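# Extract the pin from its block and lay it on the table

## Task

Draw the pin out of the hole in its block and leave it lying on the table top, far from all blocks, resting there by itself rather than supported by the robot. The pin's block is loose and must finish upright, no more than about a finger's width from its starting spot and turned about the same way as before. At the end the gripper must have released everything (holding any other loose item means failure) and be moved away. Nothing may be knocked or placed off the table.

## Robot and tools

Robot: one arm with a two-finger parallel gripper. Joints from base outward: waist, shoulder, elbow, wrist pitch, wrist yaw, wrist roll, plus the finger gap. Ranges in rad: waist -2.880 to 2.880, shoulder 0.000 to 3.142, elbow 0.000 to 3.019, wrist pitch -1.693 to 1.571, wrist yaw -1.571 to 1.571, wrist roll -2.094 to 2.094. The base may sit tilted on a mount; the mount counts as arm for the clearance check.

Frame: the scene frame has its origin on the table surface right under the arm base, +z up, +x forward, +y to the left when facing along +x. Gripper frame: fingers extend along its +z, close and open along its y. The reported end_effector_position is the spot between the pads, roughly 1 cm short of the fingertips. Reported positions can be slightly wrong, more so far out, and motions tend to stop a centimetre or more short, usually low.

A row is 8 numbers: x, y, z (metres, scene frame, absolute target for end_effector_position), qw, qx, qy, qz (absolute orientation quaternion in the scene frame, w first), then opening in [-1, 1], where +1 is fully open (0.094 m) and -1 closed. A row is therefore an absolute pose plus finger command. To hold an orientation, repeat the intended quaternion every row rather than copying the drifting reported one. Any target more than 0.6 m from the last reported position along any gripper axis is refused and nothing is sent.

execute_actions: argument actions is a list holding at most one item, plus optional pictures (boolean). Empty list: just returns current state. Item with rows (1 to 15 rows) and steps (at most 15, default 15): each row drives one control step of 1/30 s, the final row repeats to fill remaining steps. Item with only steps (up to 300): a wait counted from the previous result, so your reply time is included.

move: target is one 8-number row as above; speed in m/s from 0.002 to 0.5 (default 0.25), with rotation capped at twice that in rad/s. It follows a straight line toward the target over 0.5 to 10 s (longer paths stop at 10 s). Rotation goes the short way. It ignores obstacles; the hand lags, can wander and may exceed speed, especially with the arm stretched. The opening is applied at the start. It ends when the hand and fingers settle, or 5 s after the path ends. The result adds a move: line with the ending (done, off_target, moving, held, fault) and limits (paced = sent pose clipped; held = some steps blocked, after which the arm may jump fast), plus distance to target.

wait: seconds from 0 to 10; sends nothing new. zoom_image: camera (cam_head_left, cam_head_right or cam_wrist) and region [x0, y0, x1, y1] in pixels, at most 504 by 504, origin top-left; returns a closer view of that camera's latest image. finished_scene: scene number; ends and grades the current scene irreversibly. Ending a reply with no tool call also ends things.

Control: each step the commanded pose is limited to within 70 mm and 16 degrees of the measured pose, then damped inverse kinematics moves the joints, favouring position over orientation. After an action ends the arm only carries on to the last clipped pose, so far targets need several actions; check the result and send the remainder. Fingers keep moving on their own. The Hand target line shows what the controller currently aims at.

Results: the state line gives end_effector_position and end_effector_quat_wxyz. Joint positions and Joint velocities follow the joint order above, last entry the pad gap in m and m/s. grip_measured is the measured opening on the command scale (may be off by about 1 mm of gap, constant within a scene). Joint torques are total drive outputs, offset and noisy, not pure load. pose unreachable means the clearance check altered or blocked the command; HELD marks affected steps. FAULT lines report stops; MOTOR HOT warns from 85 °C, and at 100 °C the arm and gripper go limp and fall (OVER-TEMPERATURE FAULT). Holding loads heats motors, even while idle.

Gripping: command an opening below grip_measured to hold; about 0.03 below holds firmly, smaller margins grip more gently. Each pad pushes about 50 to 62 N at most, less on very thin parts, with a brief harder spike on first contact.

Cameras: cam_head_left, cam_head_right, cam_wrist, each 504x504, included with every result unless pictures is false.

Cautions: the simulation runs on while you reply. Faster moves and targets set deeper past contact hit or press harder; avoid slamming, dropping, hard shoves and knocking the loose block, since the pin's block must stay put and upright. Pull the pin out along the hole axis gently so the block is not dragged. Objects may occasionally be tugged or pushed by outside disturbances. Release the pin on the table, then lift the gripper away.

Each tool is called after "Emit:" as name(argument=value, ...), one argument or row to a line, values as JSON.

## Session

Emit:
execute_actions(
  actions=[],
)

Scene clock: 0.00 s of 4480.00 s.
end_effector_position=(+0.6472, -0.2869, +0.2572) grip_measured=+1.000 end_effector_quat_wxyz=(+0.375, +0.602, +0.679, -0.189)
Joint positions: [-0.528  1.487  1.199 -0.09   0.446  1.125  0.094]
Joint velocities: [-0.015 -0.015  0.002 -0.032 -0.037  0.007  0.   ]
Joint torques (N m, as the arm reports them, + toward a larger angle): no reading
Motor temperatures (°C, as the motors report them): [23 21 23 23 21 20]
Hand target: +0.652, -0.287, +0.256; +0.378, +0.601, +0.679, -0.187

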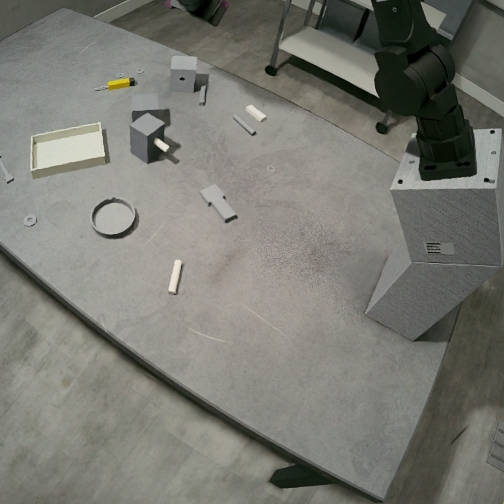

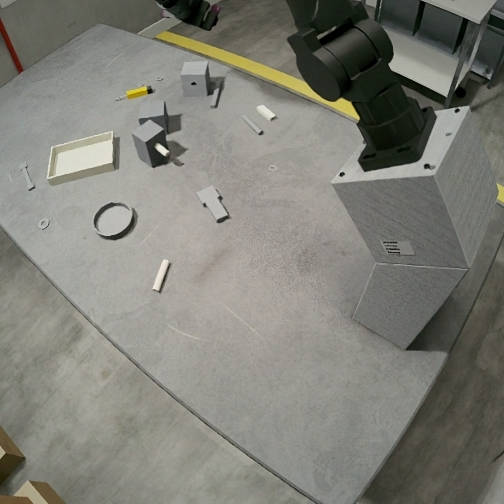

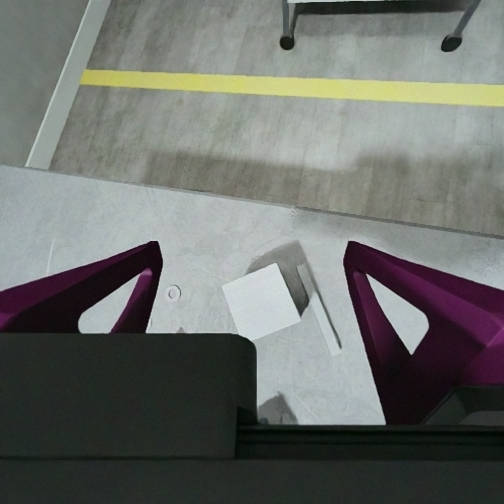

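Emit:
move(
  target=[0.58,-0.05,0.22,0.1,0,0.995,0,1],
)

Scene clock: 9.77 s of 4480.00 s.
end_effector_position=(+0.5669, -0.0575, +0.2072) grip_measured=+1.000 end_effector_quat_wxyz=(+0.087, +0.014, +0.996, -0.005)
Joint positions: [-0.321  1.321  1.005 -0.391 -0.122 -0.055  0.094]
Joint velocities: [-0.005 -0.005 -0.007  0.007  0.051 -0.051  0.   ]
Joint torques (N m, as the arm reports them, + toward a larger angle): [ -1.1  -17.65   8.18   0.03  -0.24  -0.04]
Motor temperatures (°C, as the motors report them): [23 22 24 23 22 20]
Hand target: +0.582, -0.051, +0.217; +0.097, +0.001, +0.995, -0.000
Off the commanded pose: 0.020 m, 2 deg.
After step 90, 3.13 s passed at rest.
move: off_target

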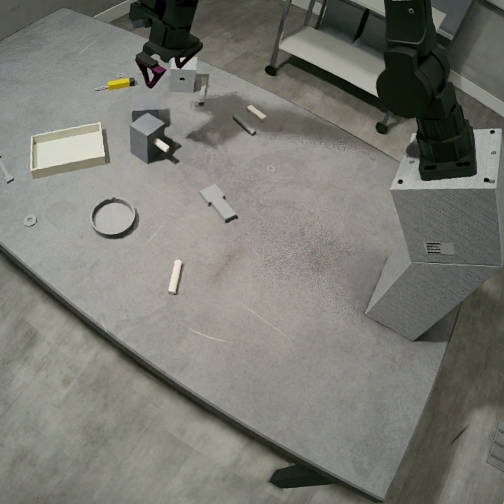

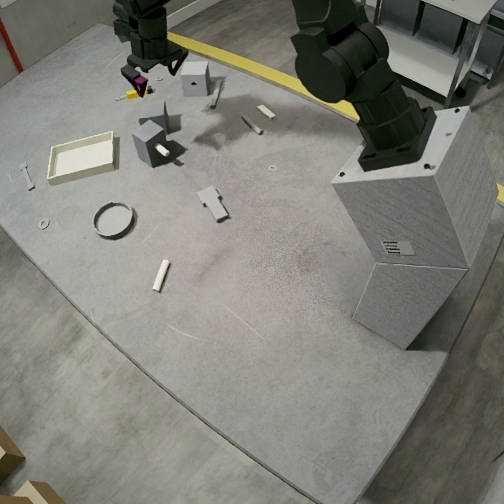

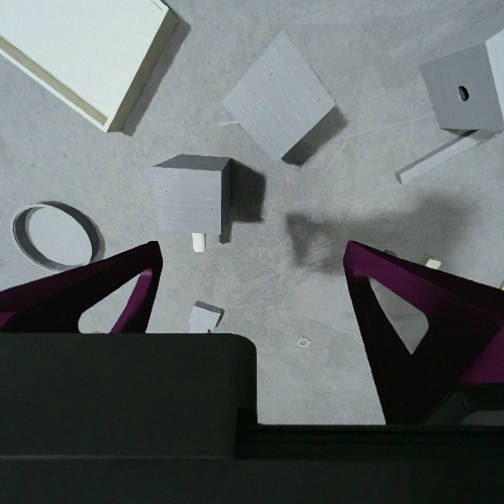

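Emit:
move(
  target=[0.5,0.005,0.13,0.25,0,0.968,0,1],
)

Scene clock: 15.80 s of 4480.00 s.
end_effector_position=(+0.4999, +0.0007, +0.1287) grip_measured=+1.000 end_effector_quat_wxyz=(+0.244, -0.002, +0.970, -0.001)
Joint positions: [-0.176  1.488  0.639  0.468 -0.019  0.016  0.094]
Joint velocities: [ 0.005 -0.015 -0.037  0.002 -0.007  0.007  0.   ]
Joint torques (N m, as the arm reports them, + toward a larger angle): [  0.34 -13.82   1.04   1.66   0.16   0.18]
Motor temperatures (°C, as the motors report them): [23 22 25 23 22 20]
Hand target: +0.502, +0.005, +0.128; +0.250, +0.001, +0.968, +0.002
Off the commanded pose: 0.005 m, 1 deg.
After step 90, 1.80 s passed at rest.
move: done

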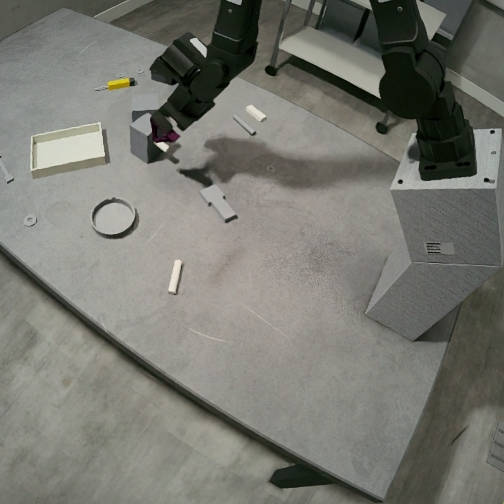

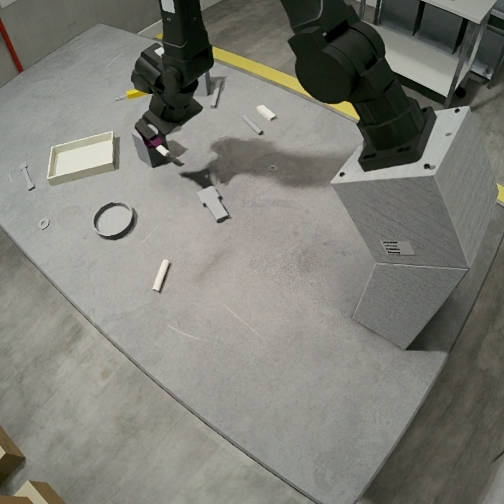

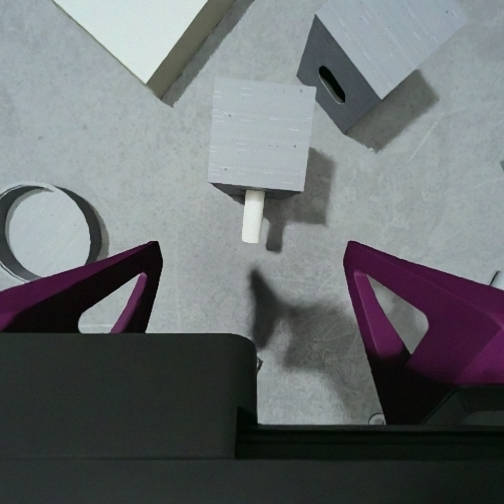

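Emit:
move(
  target=[0.515,0.002,0.075,0.25,0.05,0.967,-0.013,0],
  speed=0.1,
)

Emit:
zoom_image(
  camera="cam_head_left",
  region=[110,90,230,200],
)

Scene clock: 22.10 s of 4480.00 s.
end_effector_position=(+0.5138, -0.0052, +0.0801) grip_measured=+0.002 end_effector_quat_wxyz=(+0.245, +0.047, +0.968, -0.018)
Joint positions: [-0.164  1.655  0.734  0.54   0.049  0.107  0.047]
Joint velocities: [-0.005  0.005 -0.012  0.017  0.066 -0.007  0.001]
Joint torques (N m, as the arm reports them, + toward a larger angle): [  0.16 -13.74   1.03   1.66   0.18   0.18]
Motor temperatures (°C, as the motors report them): [23 22 24 23 22 20]
Hand target: +0.516, +0.001, +0.075; +0.250, +0.050, +0.967, -0.013
Off the commanded pose: 0.009 m, 1 deg.
After step 90, 2.37 s passed at rest.
move: done

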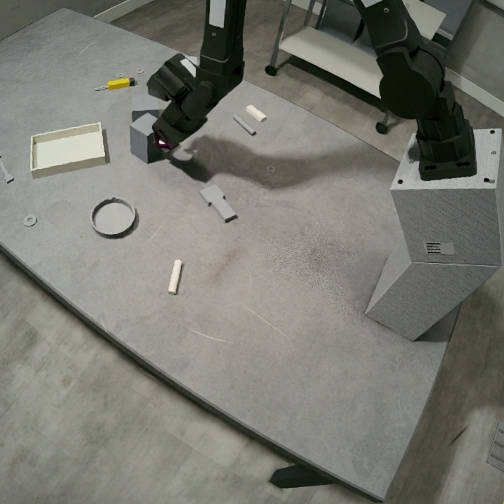

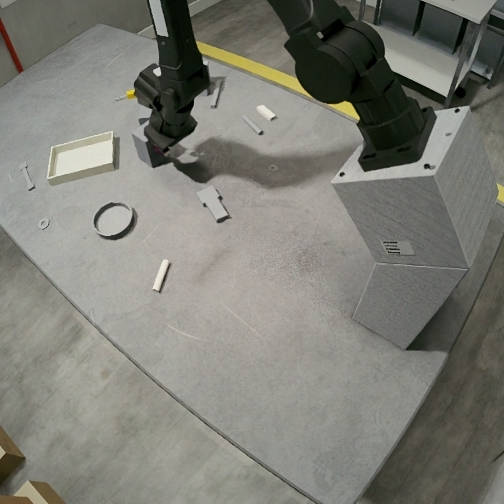

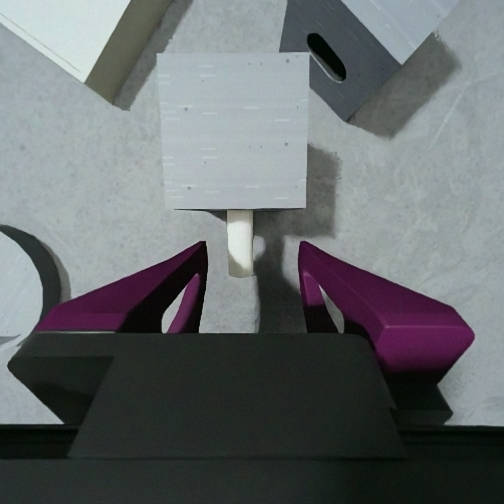

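Region (110, 90, 230, 200) of cam_head_left's 504x504 image, scaled by 4.200, with more detail than that image has; it fills the top 462 rows of this view, and the rest is white.

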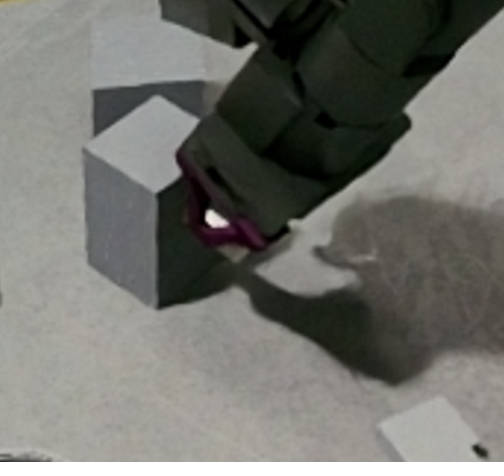

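Emit:
move(
  target=[0.511,0.009,0.056,0.25,0.05,0.967,-0.013,-0.4],
  speed=0.05,
)

Scene clock: 26.37 s of 4480.00 s.
end_effector_position=(+0.5111, +0.0025, +0.0623) grip_measured=-0.398 end_effector_quat_wxyz=(+0.247, +0.048, +0.968, -0.017)
Joint positions: [-0.146  1.714  0.752  0.583  0.066  0.116  0.028]
Joint velocities: [-0.005 -0.015 -0.007  0.007 -0.051  0.022 -0.001]
Joint torques (N m, as the arm reports them, + toward a larger angle): [  0.68 -13.52   0.7    1.9    0.18   0.18]
Motor temperatures (°C, as the motors report them): [23 22 24 23 22 20]
Hand target: +0.511, +0.009, +0.056; +0.250, +0.050, +0.967, -0.013
Off the commanded pose: 0.009 m, 1 deg.
After step 90, 0.37 s passed at rest.
move: done

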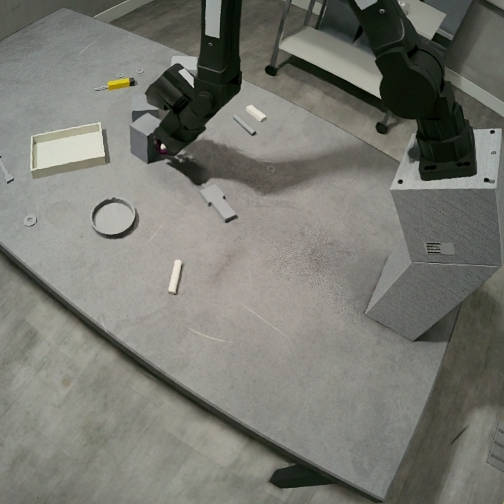

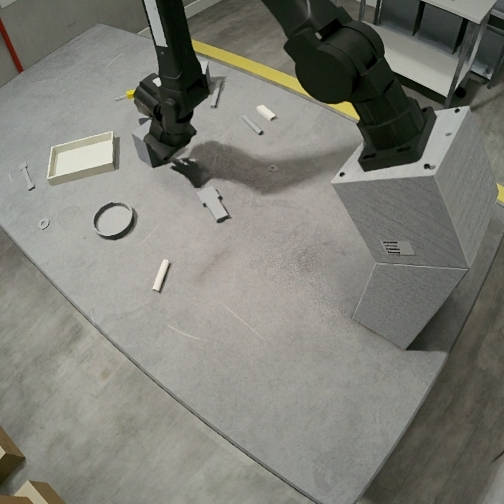

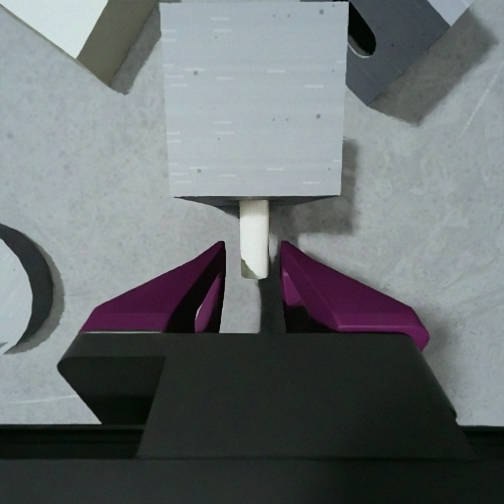

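Emit:
move(
  target=[0.511,0.009,0.056,0.25,0.05,0.967,-0.013,-0.76],
)

Emit:
move(
  target=[0.497,0.0105,0.056,0.25,0.05,0.967,-0.013,-0.76],
  speed=0.015,
)

Scene clock: 30.63 s of 4480.00 s.
end_effector_position=(+0.5112, +0.0025, +0.0624) grip_measured=-0.732 end_effector_quat_wxyz=(+0.247, +0.048, +0.968, -0.017)
Joint positions: [-0.146  1.714  0.752  0.583  0.066  0.116  0.013]
Joint velocities: [ 0.005 -0.015 -0.002  0.002 -0.022  0.037  0.   ]
Joint torques (N m, as the arm reports them, + toward a larger angle): [  0.7  -13.76   0.57   1.66   0.21   0.18]
Motor temperatures (°C, as the motors report them): [23 22 24 23 22 20]
Hand target: +0.511, +0.009, +0.056; +0.250, +0.050, +0.967, -0.013
Off the commanded pose: 0.009 m, 1 deg.
After step 90, 0.57 s passed at rest.
move: done

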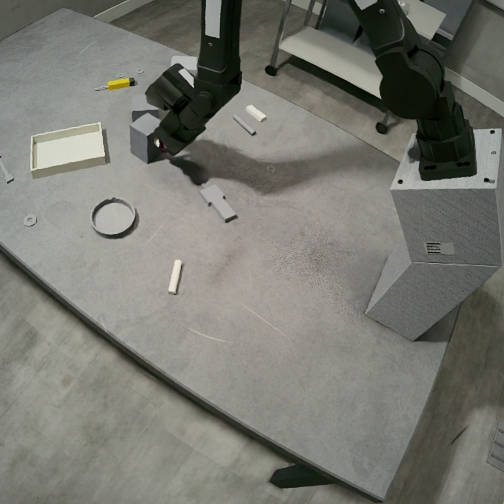

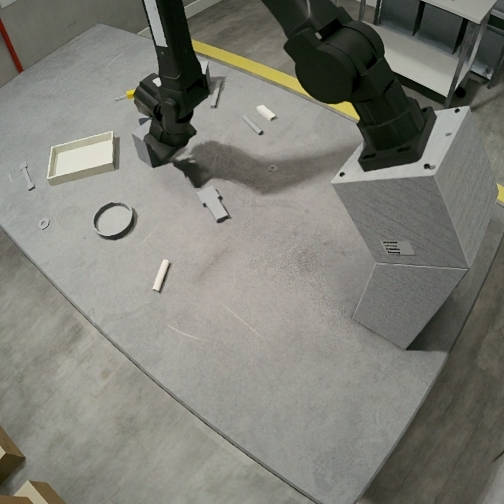

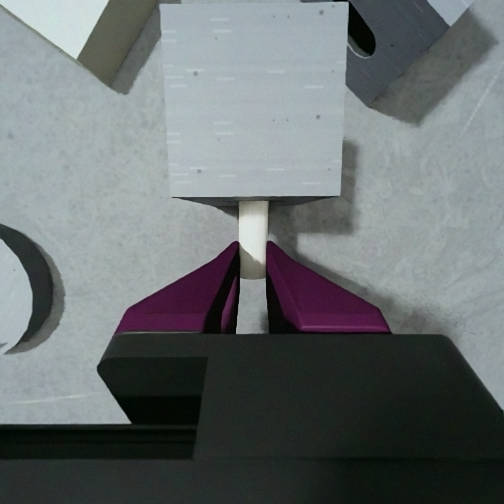

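Scene clock: 32.03 s of 4480.00 s.
end_effector_position=(+0.5050, +0.0033, +0.0625) grip_measured=-0.732 end_effector_quat_wxyz=(+0.252, +0.048, +0.966, -0.017)
Joint positions: [-0.142  1.72   0.733  0.619  0.071  0.117  0.013]
Joint velocities: [-0.015 -0.005  0.002 -0.007 -0.11  -0.022 -0.001]
Joint torques (N m, as the arm reports them, + toward a larger angle): [  0.7  -13.15  -1.11   1.84   0.22   0.19]
Motor temperatures (°C, as the motors report them): [23 22 24 23 22 20]
Hand target: +0.497, +0.011, +0.056; +0.250, +0.050, +0.967, -0.013
Off the commanded pose: 0.013 m, 1 deg.
move: off_target

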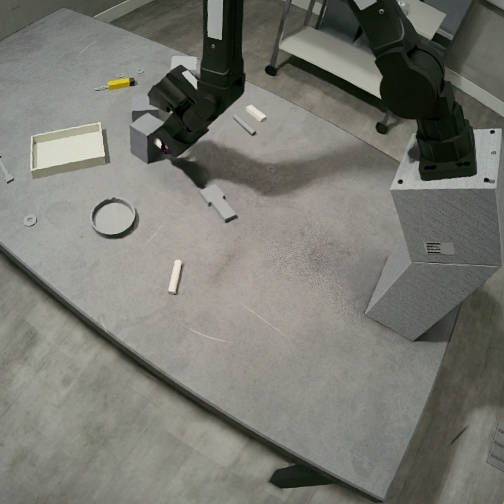

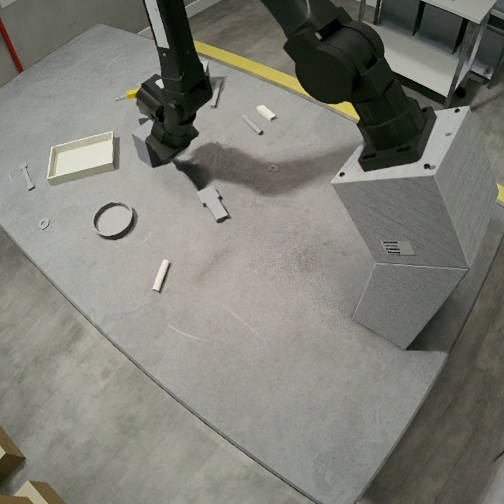

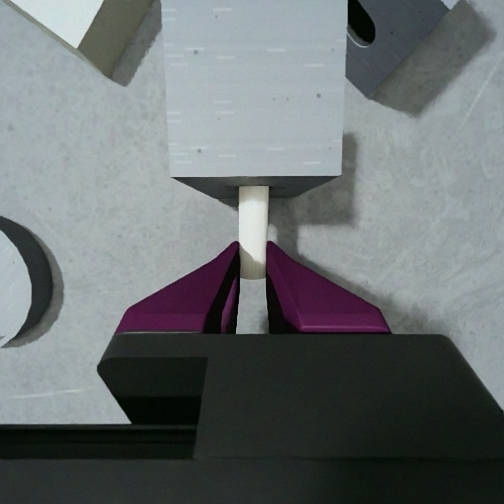

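Slides well.

Emit:
move(
  target=[0.478,0.0125,0.056,0.245,0.05,0.968,-0.013,-0.77],
  speed=0.015,
)

Scene clock: 38.10 s of 4480.00 s.
end_effector_position=(+0.4890, +0.0060, +0.0642) grip_measured=-0.732 end_effector_quat_wxyz=(+0.251, +0.048, +0.967, -0.017)
Joint positions: [-0.135  1.721  0.693  0.659  0.076  0.12   0.013]
Joint velocities: [-0.015  0.005 -0.007  0.002 -0.051  0.007 -0.   ]
Joint torques (N m, as the arm reports them, + toward a larger angle): [  1.32 -12.67  -1.44   1.57   0.15   0.14]
Motor temperatures (°C, as the motors report them): [23 22 24 23 22 20]
Hand target: +0.478, +0.013, +0.056; +0.245, +0.050, +0.968, -0.013
Off the commanded pose: 0.015 m, 1 deg.
After step 90, 0.90 s passed at rest.
move: off_target

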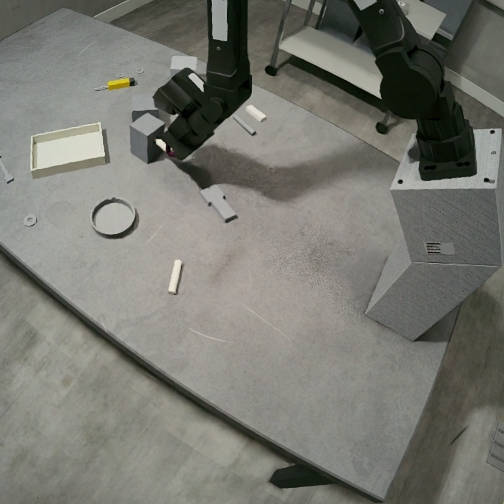

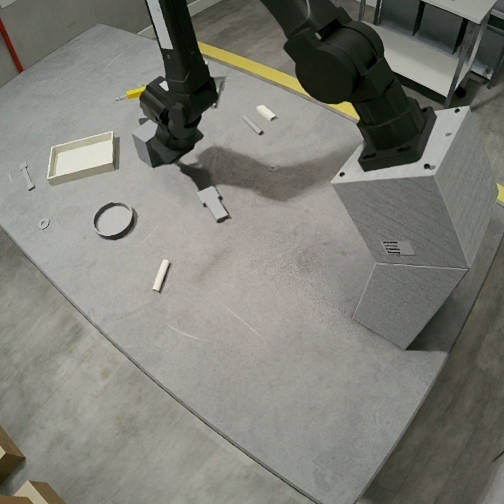

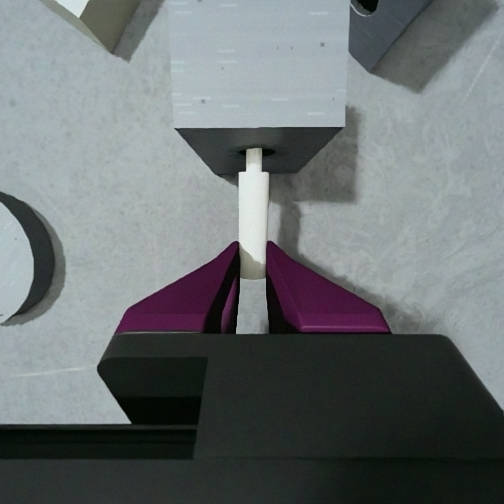

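Emit:
move(
  target=[0.46,0.0125,0.052,0.245,0.05,0.968,-0.013,-0.77],
  speed=0.02,
)

Scene clock: 43.30 s of 4480.00 s.
end_effector_position=(+0.4717, +0.0062, +0.0590) grip_measured=-0.732 end_effector_quat_wxyz=(+0.251, +0.048, +0.966, -0.017)
Joint positions: [-0.133  1.75   0.66   0.721  0.079  0.121  0.013]
Joint velocities: [-0.015  0.005 -0.007  0.012 -0.066 -0.037 -0.   ]
Joint torques (N m, as the arm reports them, + toward a larger angle): [  1.14 -11.84  -2.07   1.57   0.18   0.17]
Motor temperatures (°C, as the motors report them): [23 22 23 23 22 20]
Hand target: +0.460, +0.013, +0.052; +0.245, +0.050, +0.968, -0.013
Off the commanded pose: 0.015 m, 1 deg.
After step 90, 0.30 s passed at rest.
move: off_target

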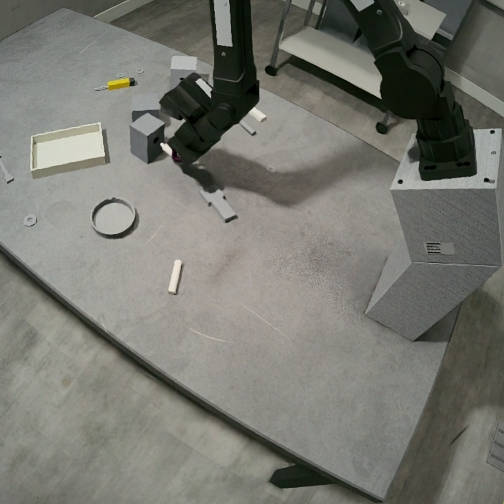

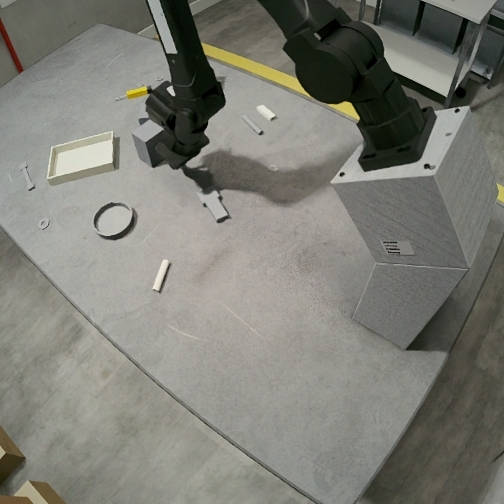

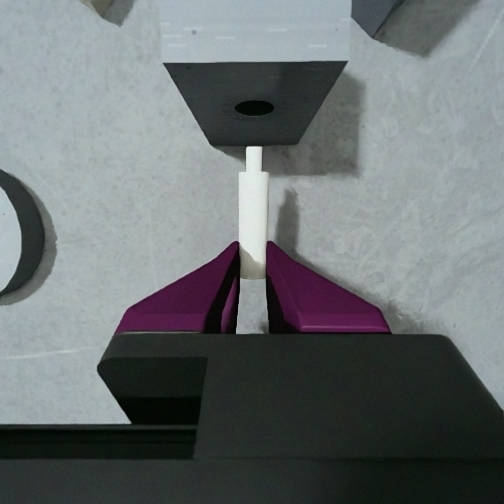

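Emit:
move(
  target=[0.36,0.115,0.03,0.245,0.05,0.968,-0.013,-0.77],
  speed=0.15,
)

Scene clock: 50.53 s of 4480.00 s.
end_effector_position=(+0.3744, +0.1181, +0.0282) grip_measured=-0.732 end_effector_quat_wxyz=(+0.251, +0.047, +0.967, -0.012)
Joint positions: [0.181 1.992 0.584 1.012 0.36  0.241 0.013]
Joint velocities: [ 0.005 -0.005 -0.017  0.012  0.007  0.022 -0.002]
Joint torques (N m, as the arm reports them, + toward a larger angle): [  3.12 -10.7   -5.56   1.39   0.24   0.2 ]
Motor temperatures (°C, as the motors report them): [23 22 23 23 22 20]
Hand target: +0.362, +0.116, +0.028; +0.245, +0.051, +0.968, -0.012
Off the commanded pose: 0.015 m, 1 deg.
After step 90, 2.80 s passed at rest.
move: off_target

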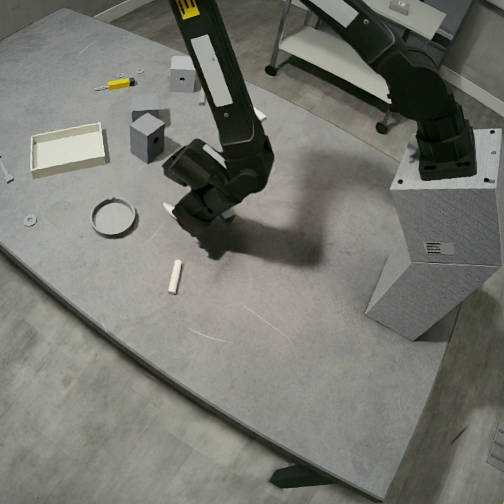

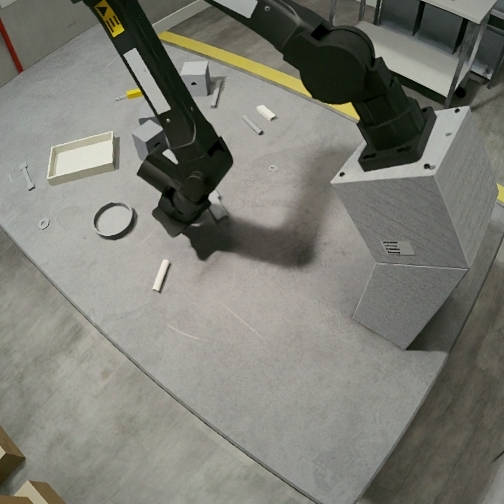

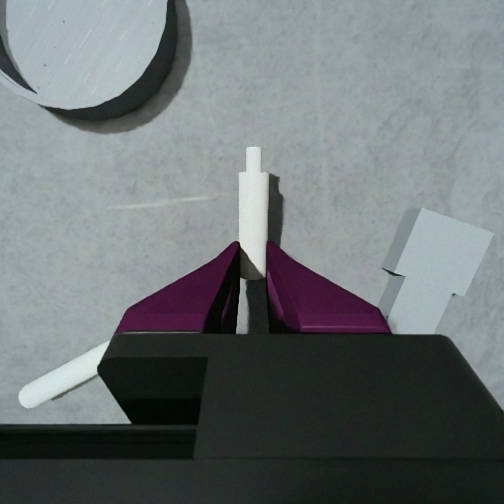

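Emit:
move(
  target=[0.36,0.115,0.008,0.235,0.05,0.97,-0.013,-0.77],
  speed=0.03,
)

Emit:
move(
  target=[0.36,0.115,0.008,0.235,0.05,0.97,-0.013,-0.35],
)

Emit:
move(
  target=[0.36,0.115,0.17,0.2,0.05,0.978,-0.013,-0.35],
)

Scene clock: 55.57 s of 4480.00 s.
end_effector_position=(+0.3636, +0.1187, +0.0151) grip_measured=-0.732 end_effector_quat_wxyz=(+0.238, +0.044, +0.970, -0.012)
Joint positions: [0.181 2.034 0.598 1.013 0.354 0.244 0.013]
Joint velocities: [-0.015 -0.005 -0.017  0.002 -0.022 -0.051  0.   ]
Joint torques (N m, as the arm reports them, + toward a larger angle): [  2.24 -10.17  -3.2    1.18  -0.13   0.16]
Motor temperatures (°C, as the motors report them): [23 22 24 23 22 20]
Hand target: +0.360, +0.115, +0.008; +0.235, +0.050, +0.971, -0.013
Off the commanded pose: 0.009 m, 1 deg.
After step 90, 0.93 s passed at rest.
move: done

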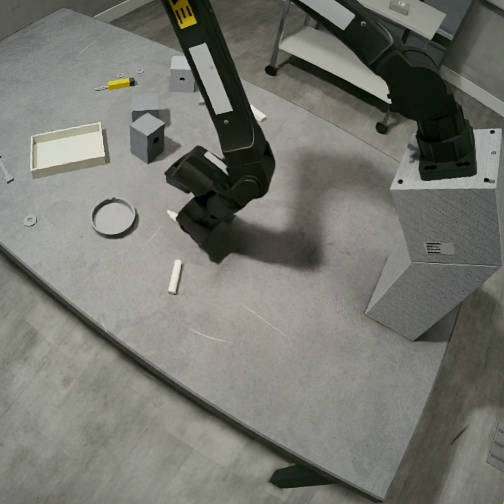

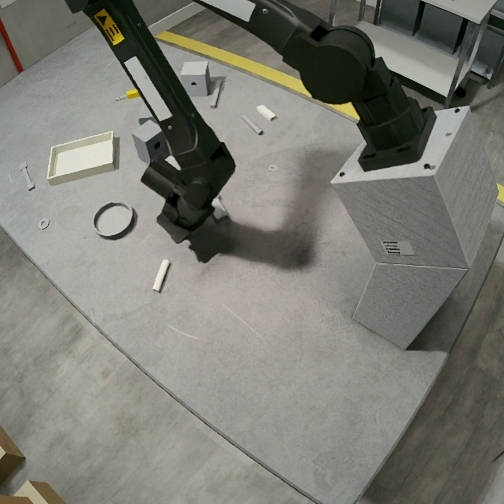

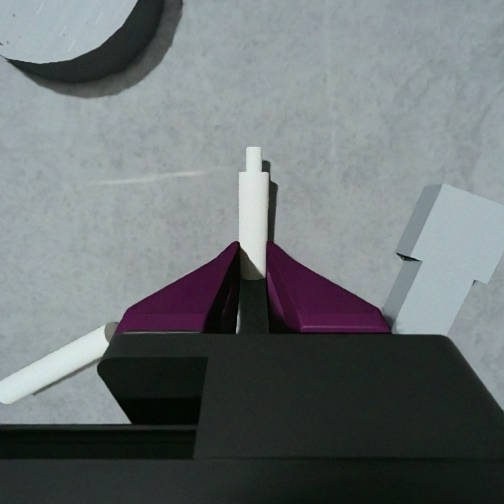

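Scene clock: 56.27 s of 4480.00 s.
end_effector_position=(+0.3636, +0.1188, +0.0151) grip_measured=-0.352 end_effector_quat_wxyz=(+0.238, +0.044, +0.970, -0.012)
Joint positions: [0.181 2.034 0.598 1.013 0.354 0.244 0.03 ]
Joint velocities: [-0.015 -0.024 -0.017  0.007 -0.037 -0.022 -0.001]
Joint torques (N m, as the arm reports them, + toward a larger angle): [  1.99 -10.43  -3.25   1.31  -0.14   0.17]
Motor temperatures (°C, as the motors report them): [23 22 24 23 22 20]
Hand target: +0.360, +0.115, +0.008; +0.235, +0.050, +0.971, -0.013
Off the commanded pose: 0.009 m, 1 deg.
move: done

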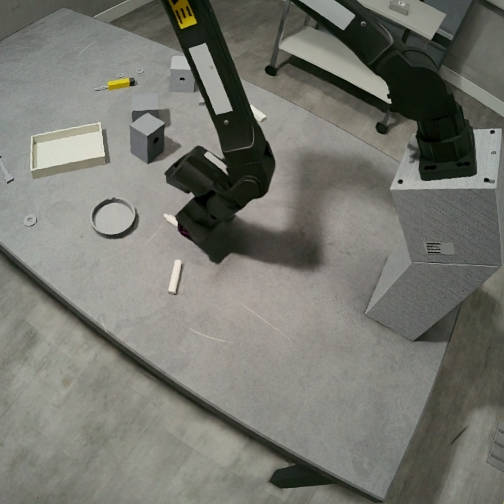

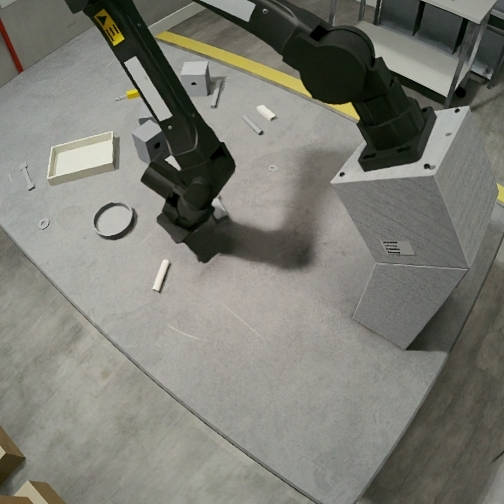

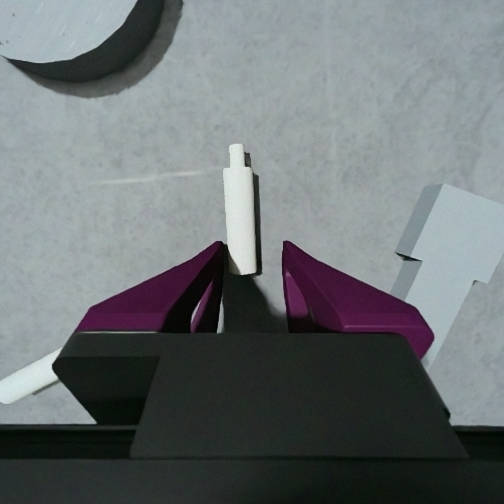

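Scene clock: 57.43 s of 4480.00 s.
end_effector_position=(+0.3667, +0.1129, +0.1742) grip_measured=-0.352 end_effector_quat_wxyz=(+0.213, +0.052, +0.976, -0.012)
Joint positions: [0.269 1.34  0.357 0.49  0.424 0.322 0.03 ]
Joint velocities: [-0.024 -0.015 -0.002 -0.012  0.022  0.022  0.   ]
Joint torques (N m, as the arm reports them, + toward a larger angle): [ 2.46 -8.9  -0.3   0.27  0.2   0.1 ]
Motor temperatures (°C, as the motors report them): [23 22 24 23 22 20]
Hand target: +0.358, +0.116, +0.170; +0.200, +0.050, +0.978, -0.013
Off the commanded pose: 0.008 m, 2 deg.
move: done

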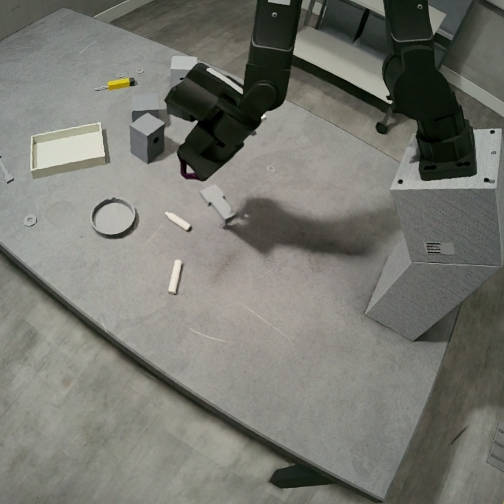

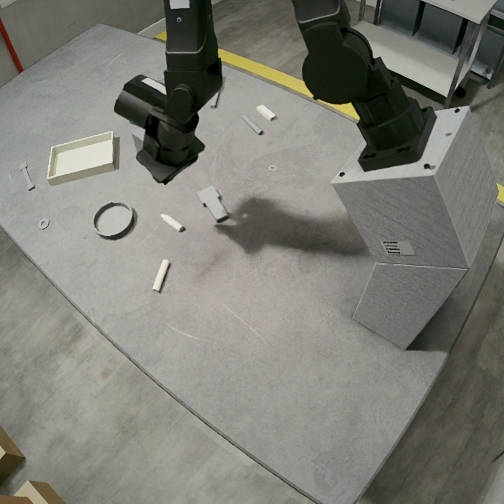

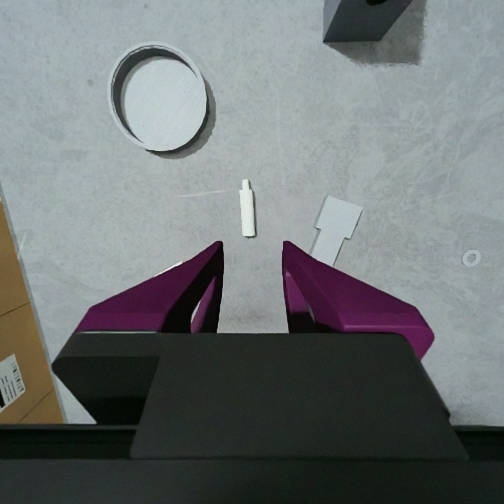

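Emit:
finished_scene(
  scene=1,
)

The scene is finished: the task was done.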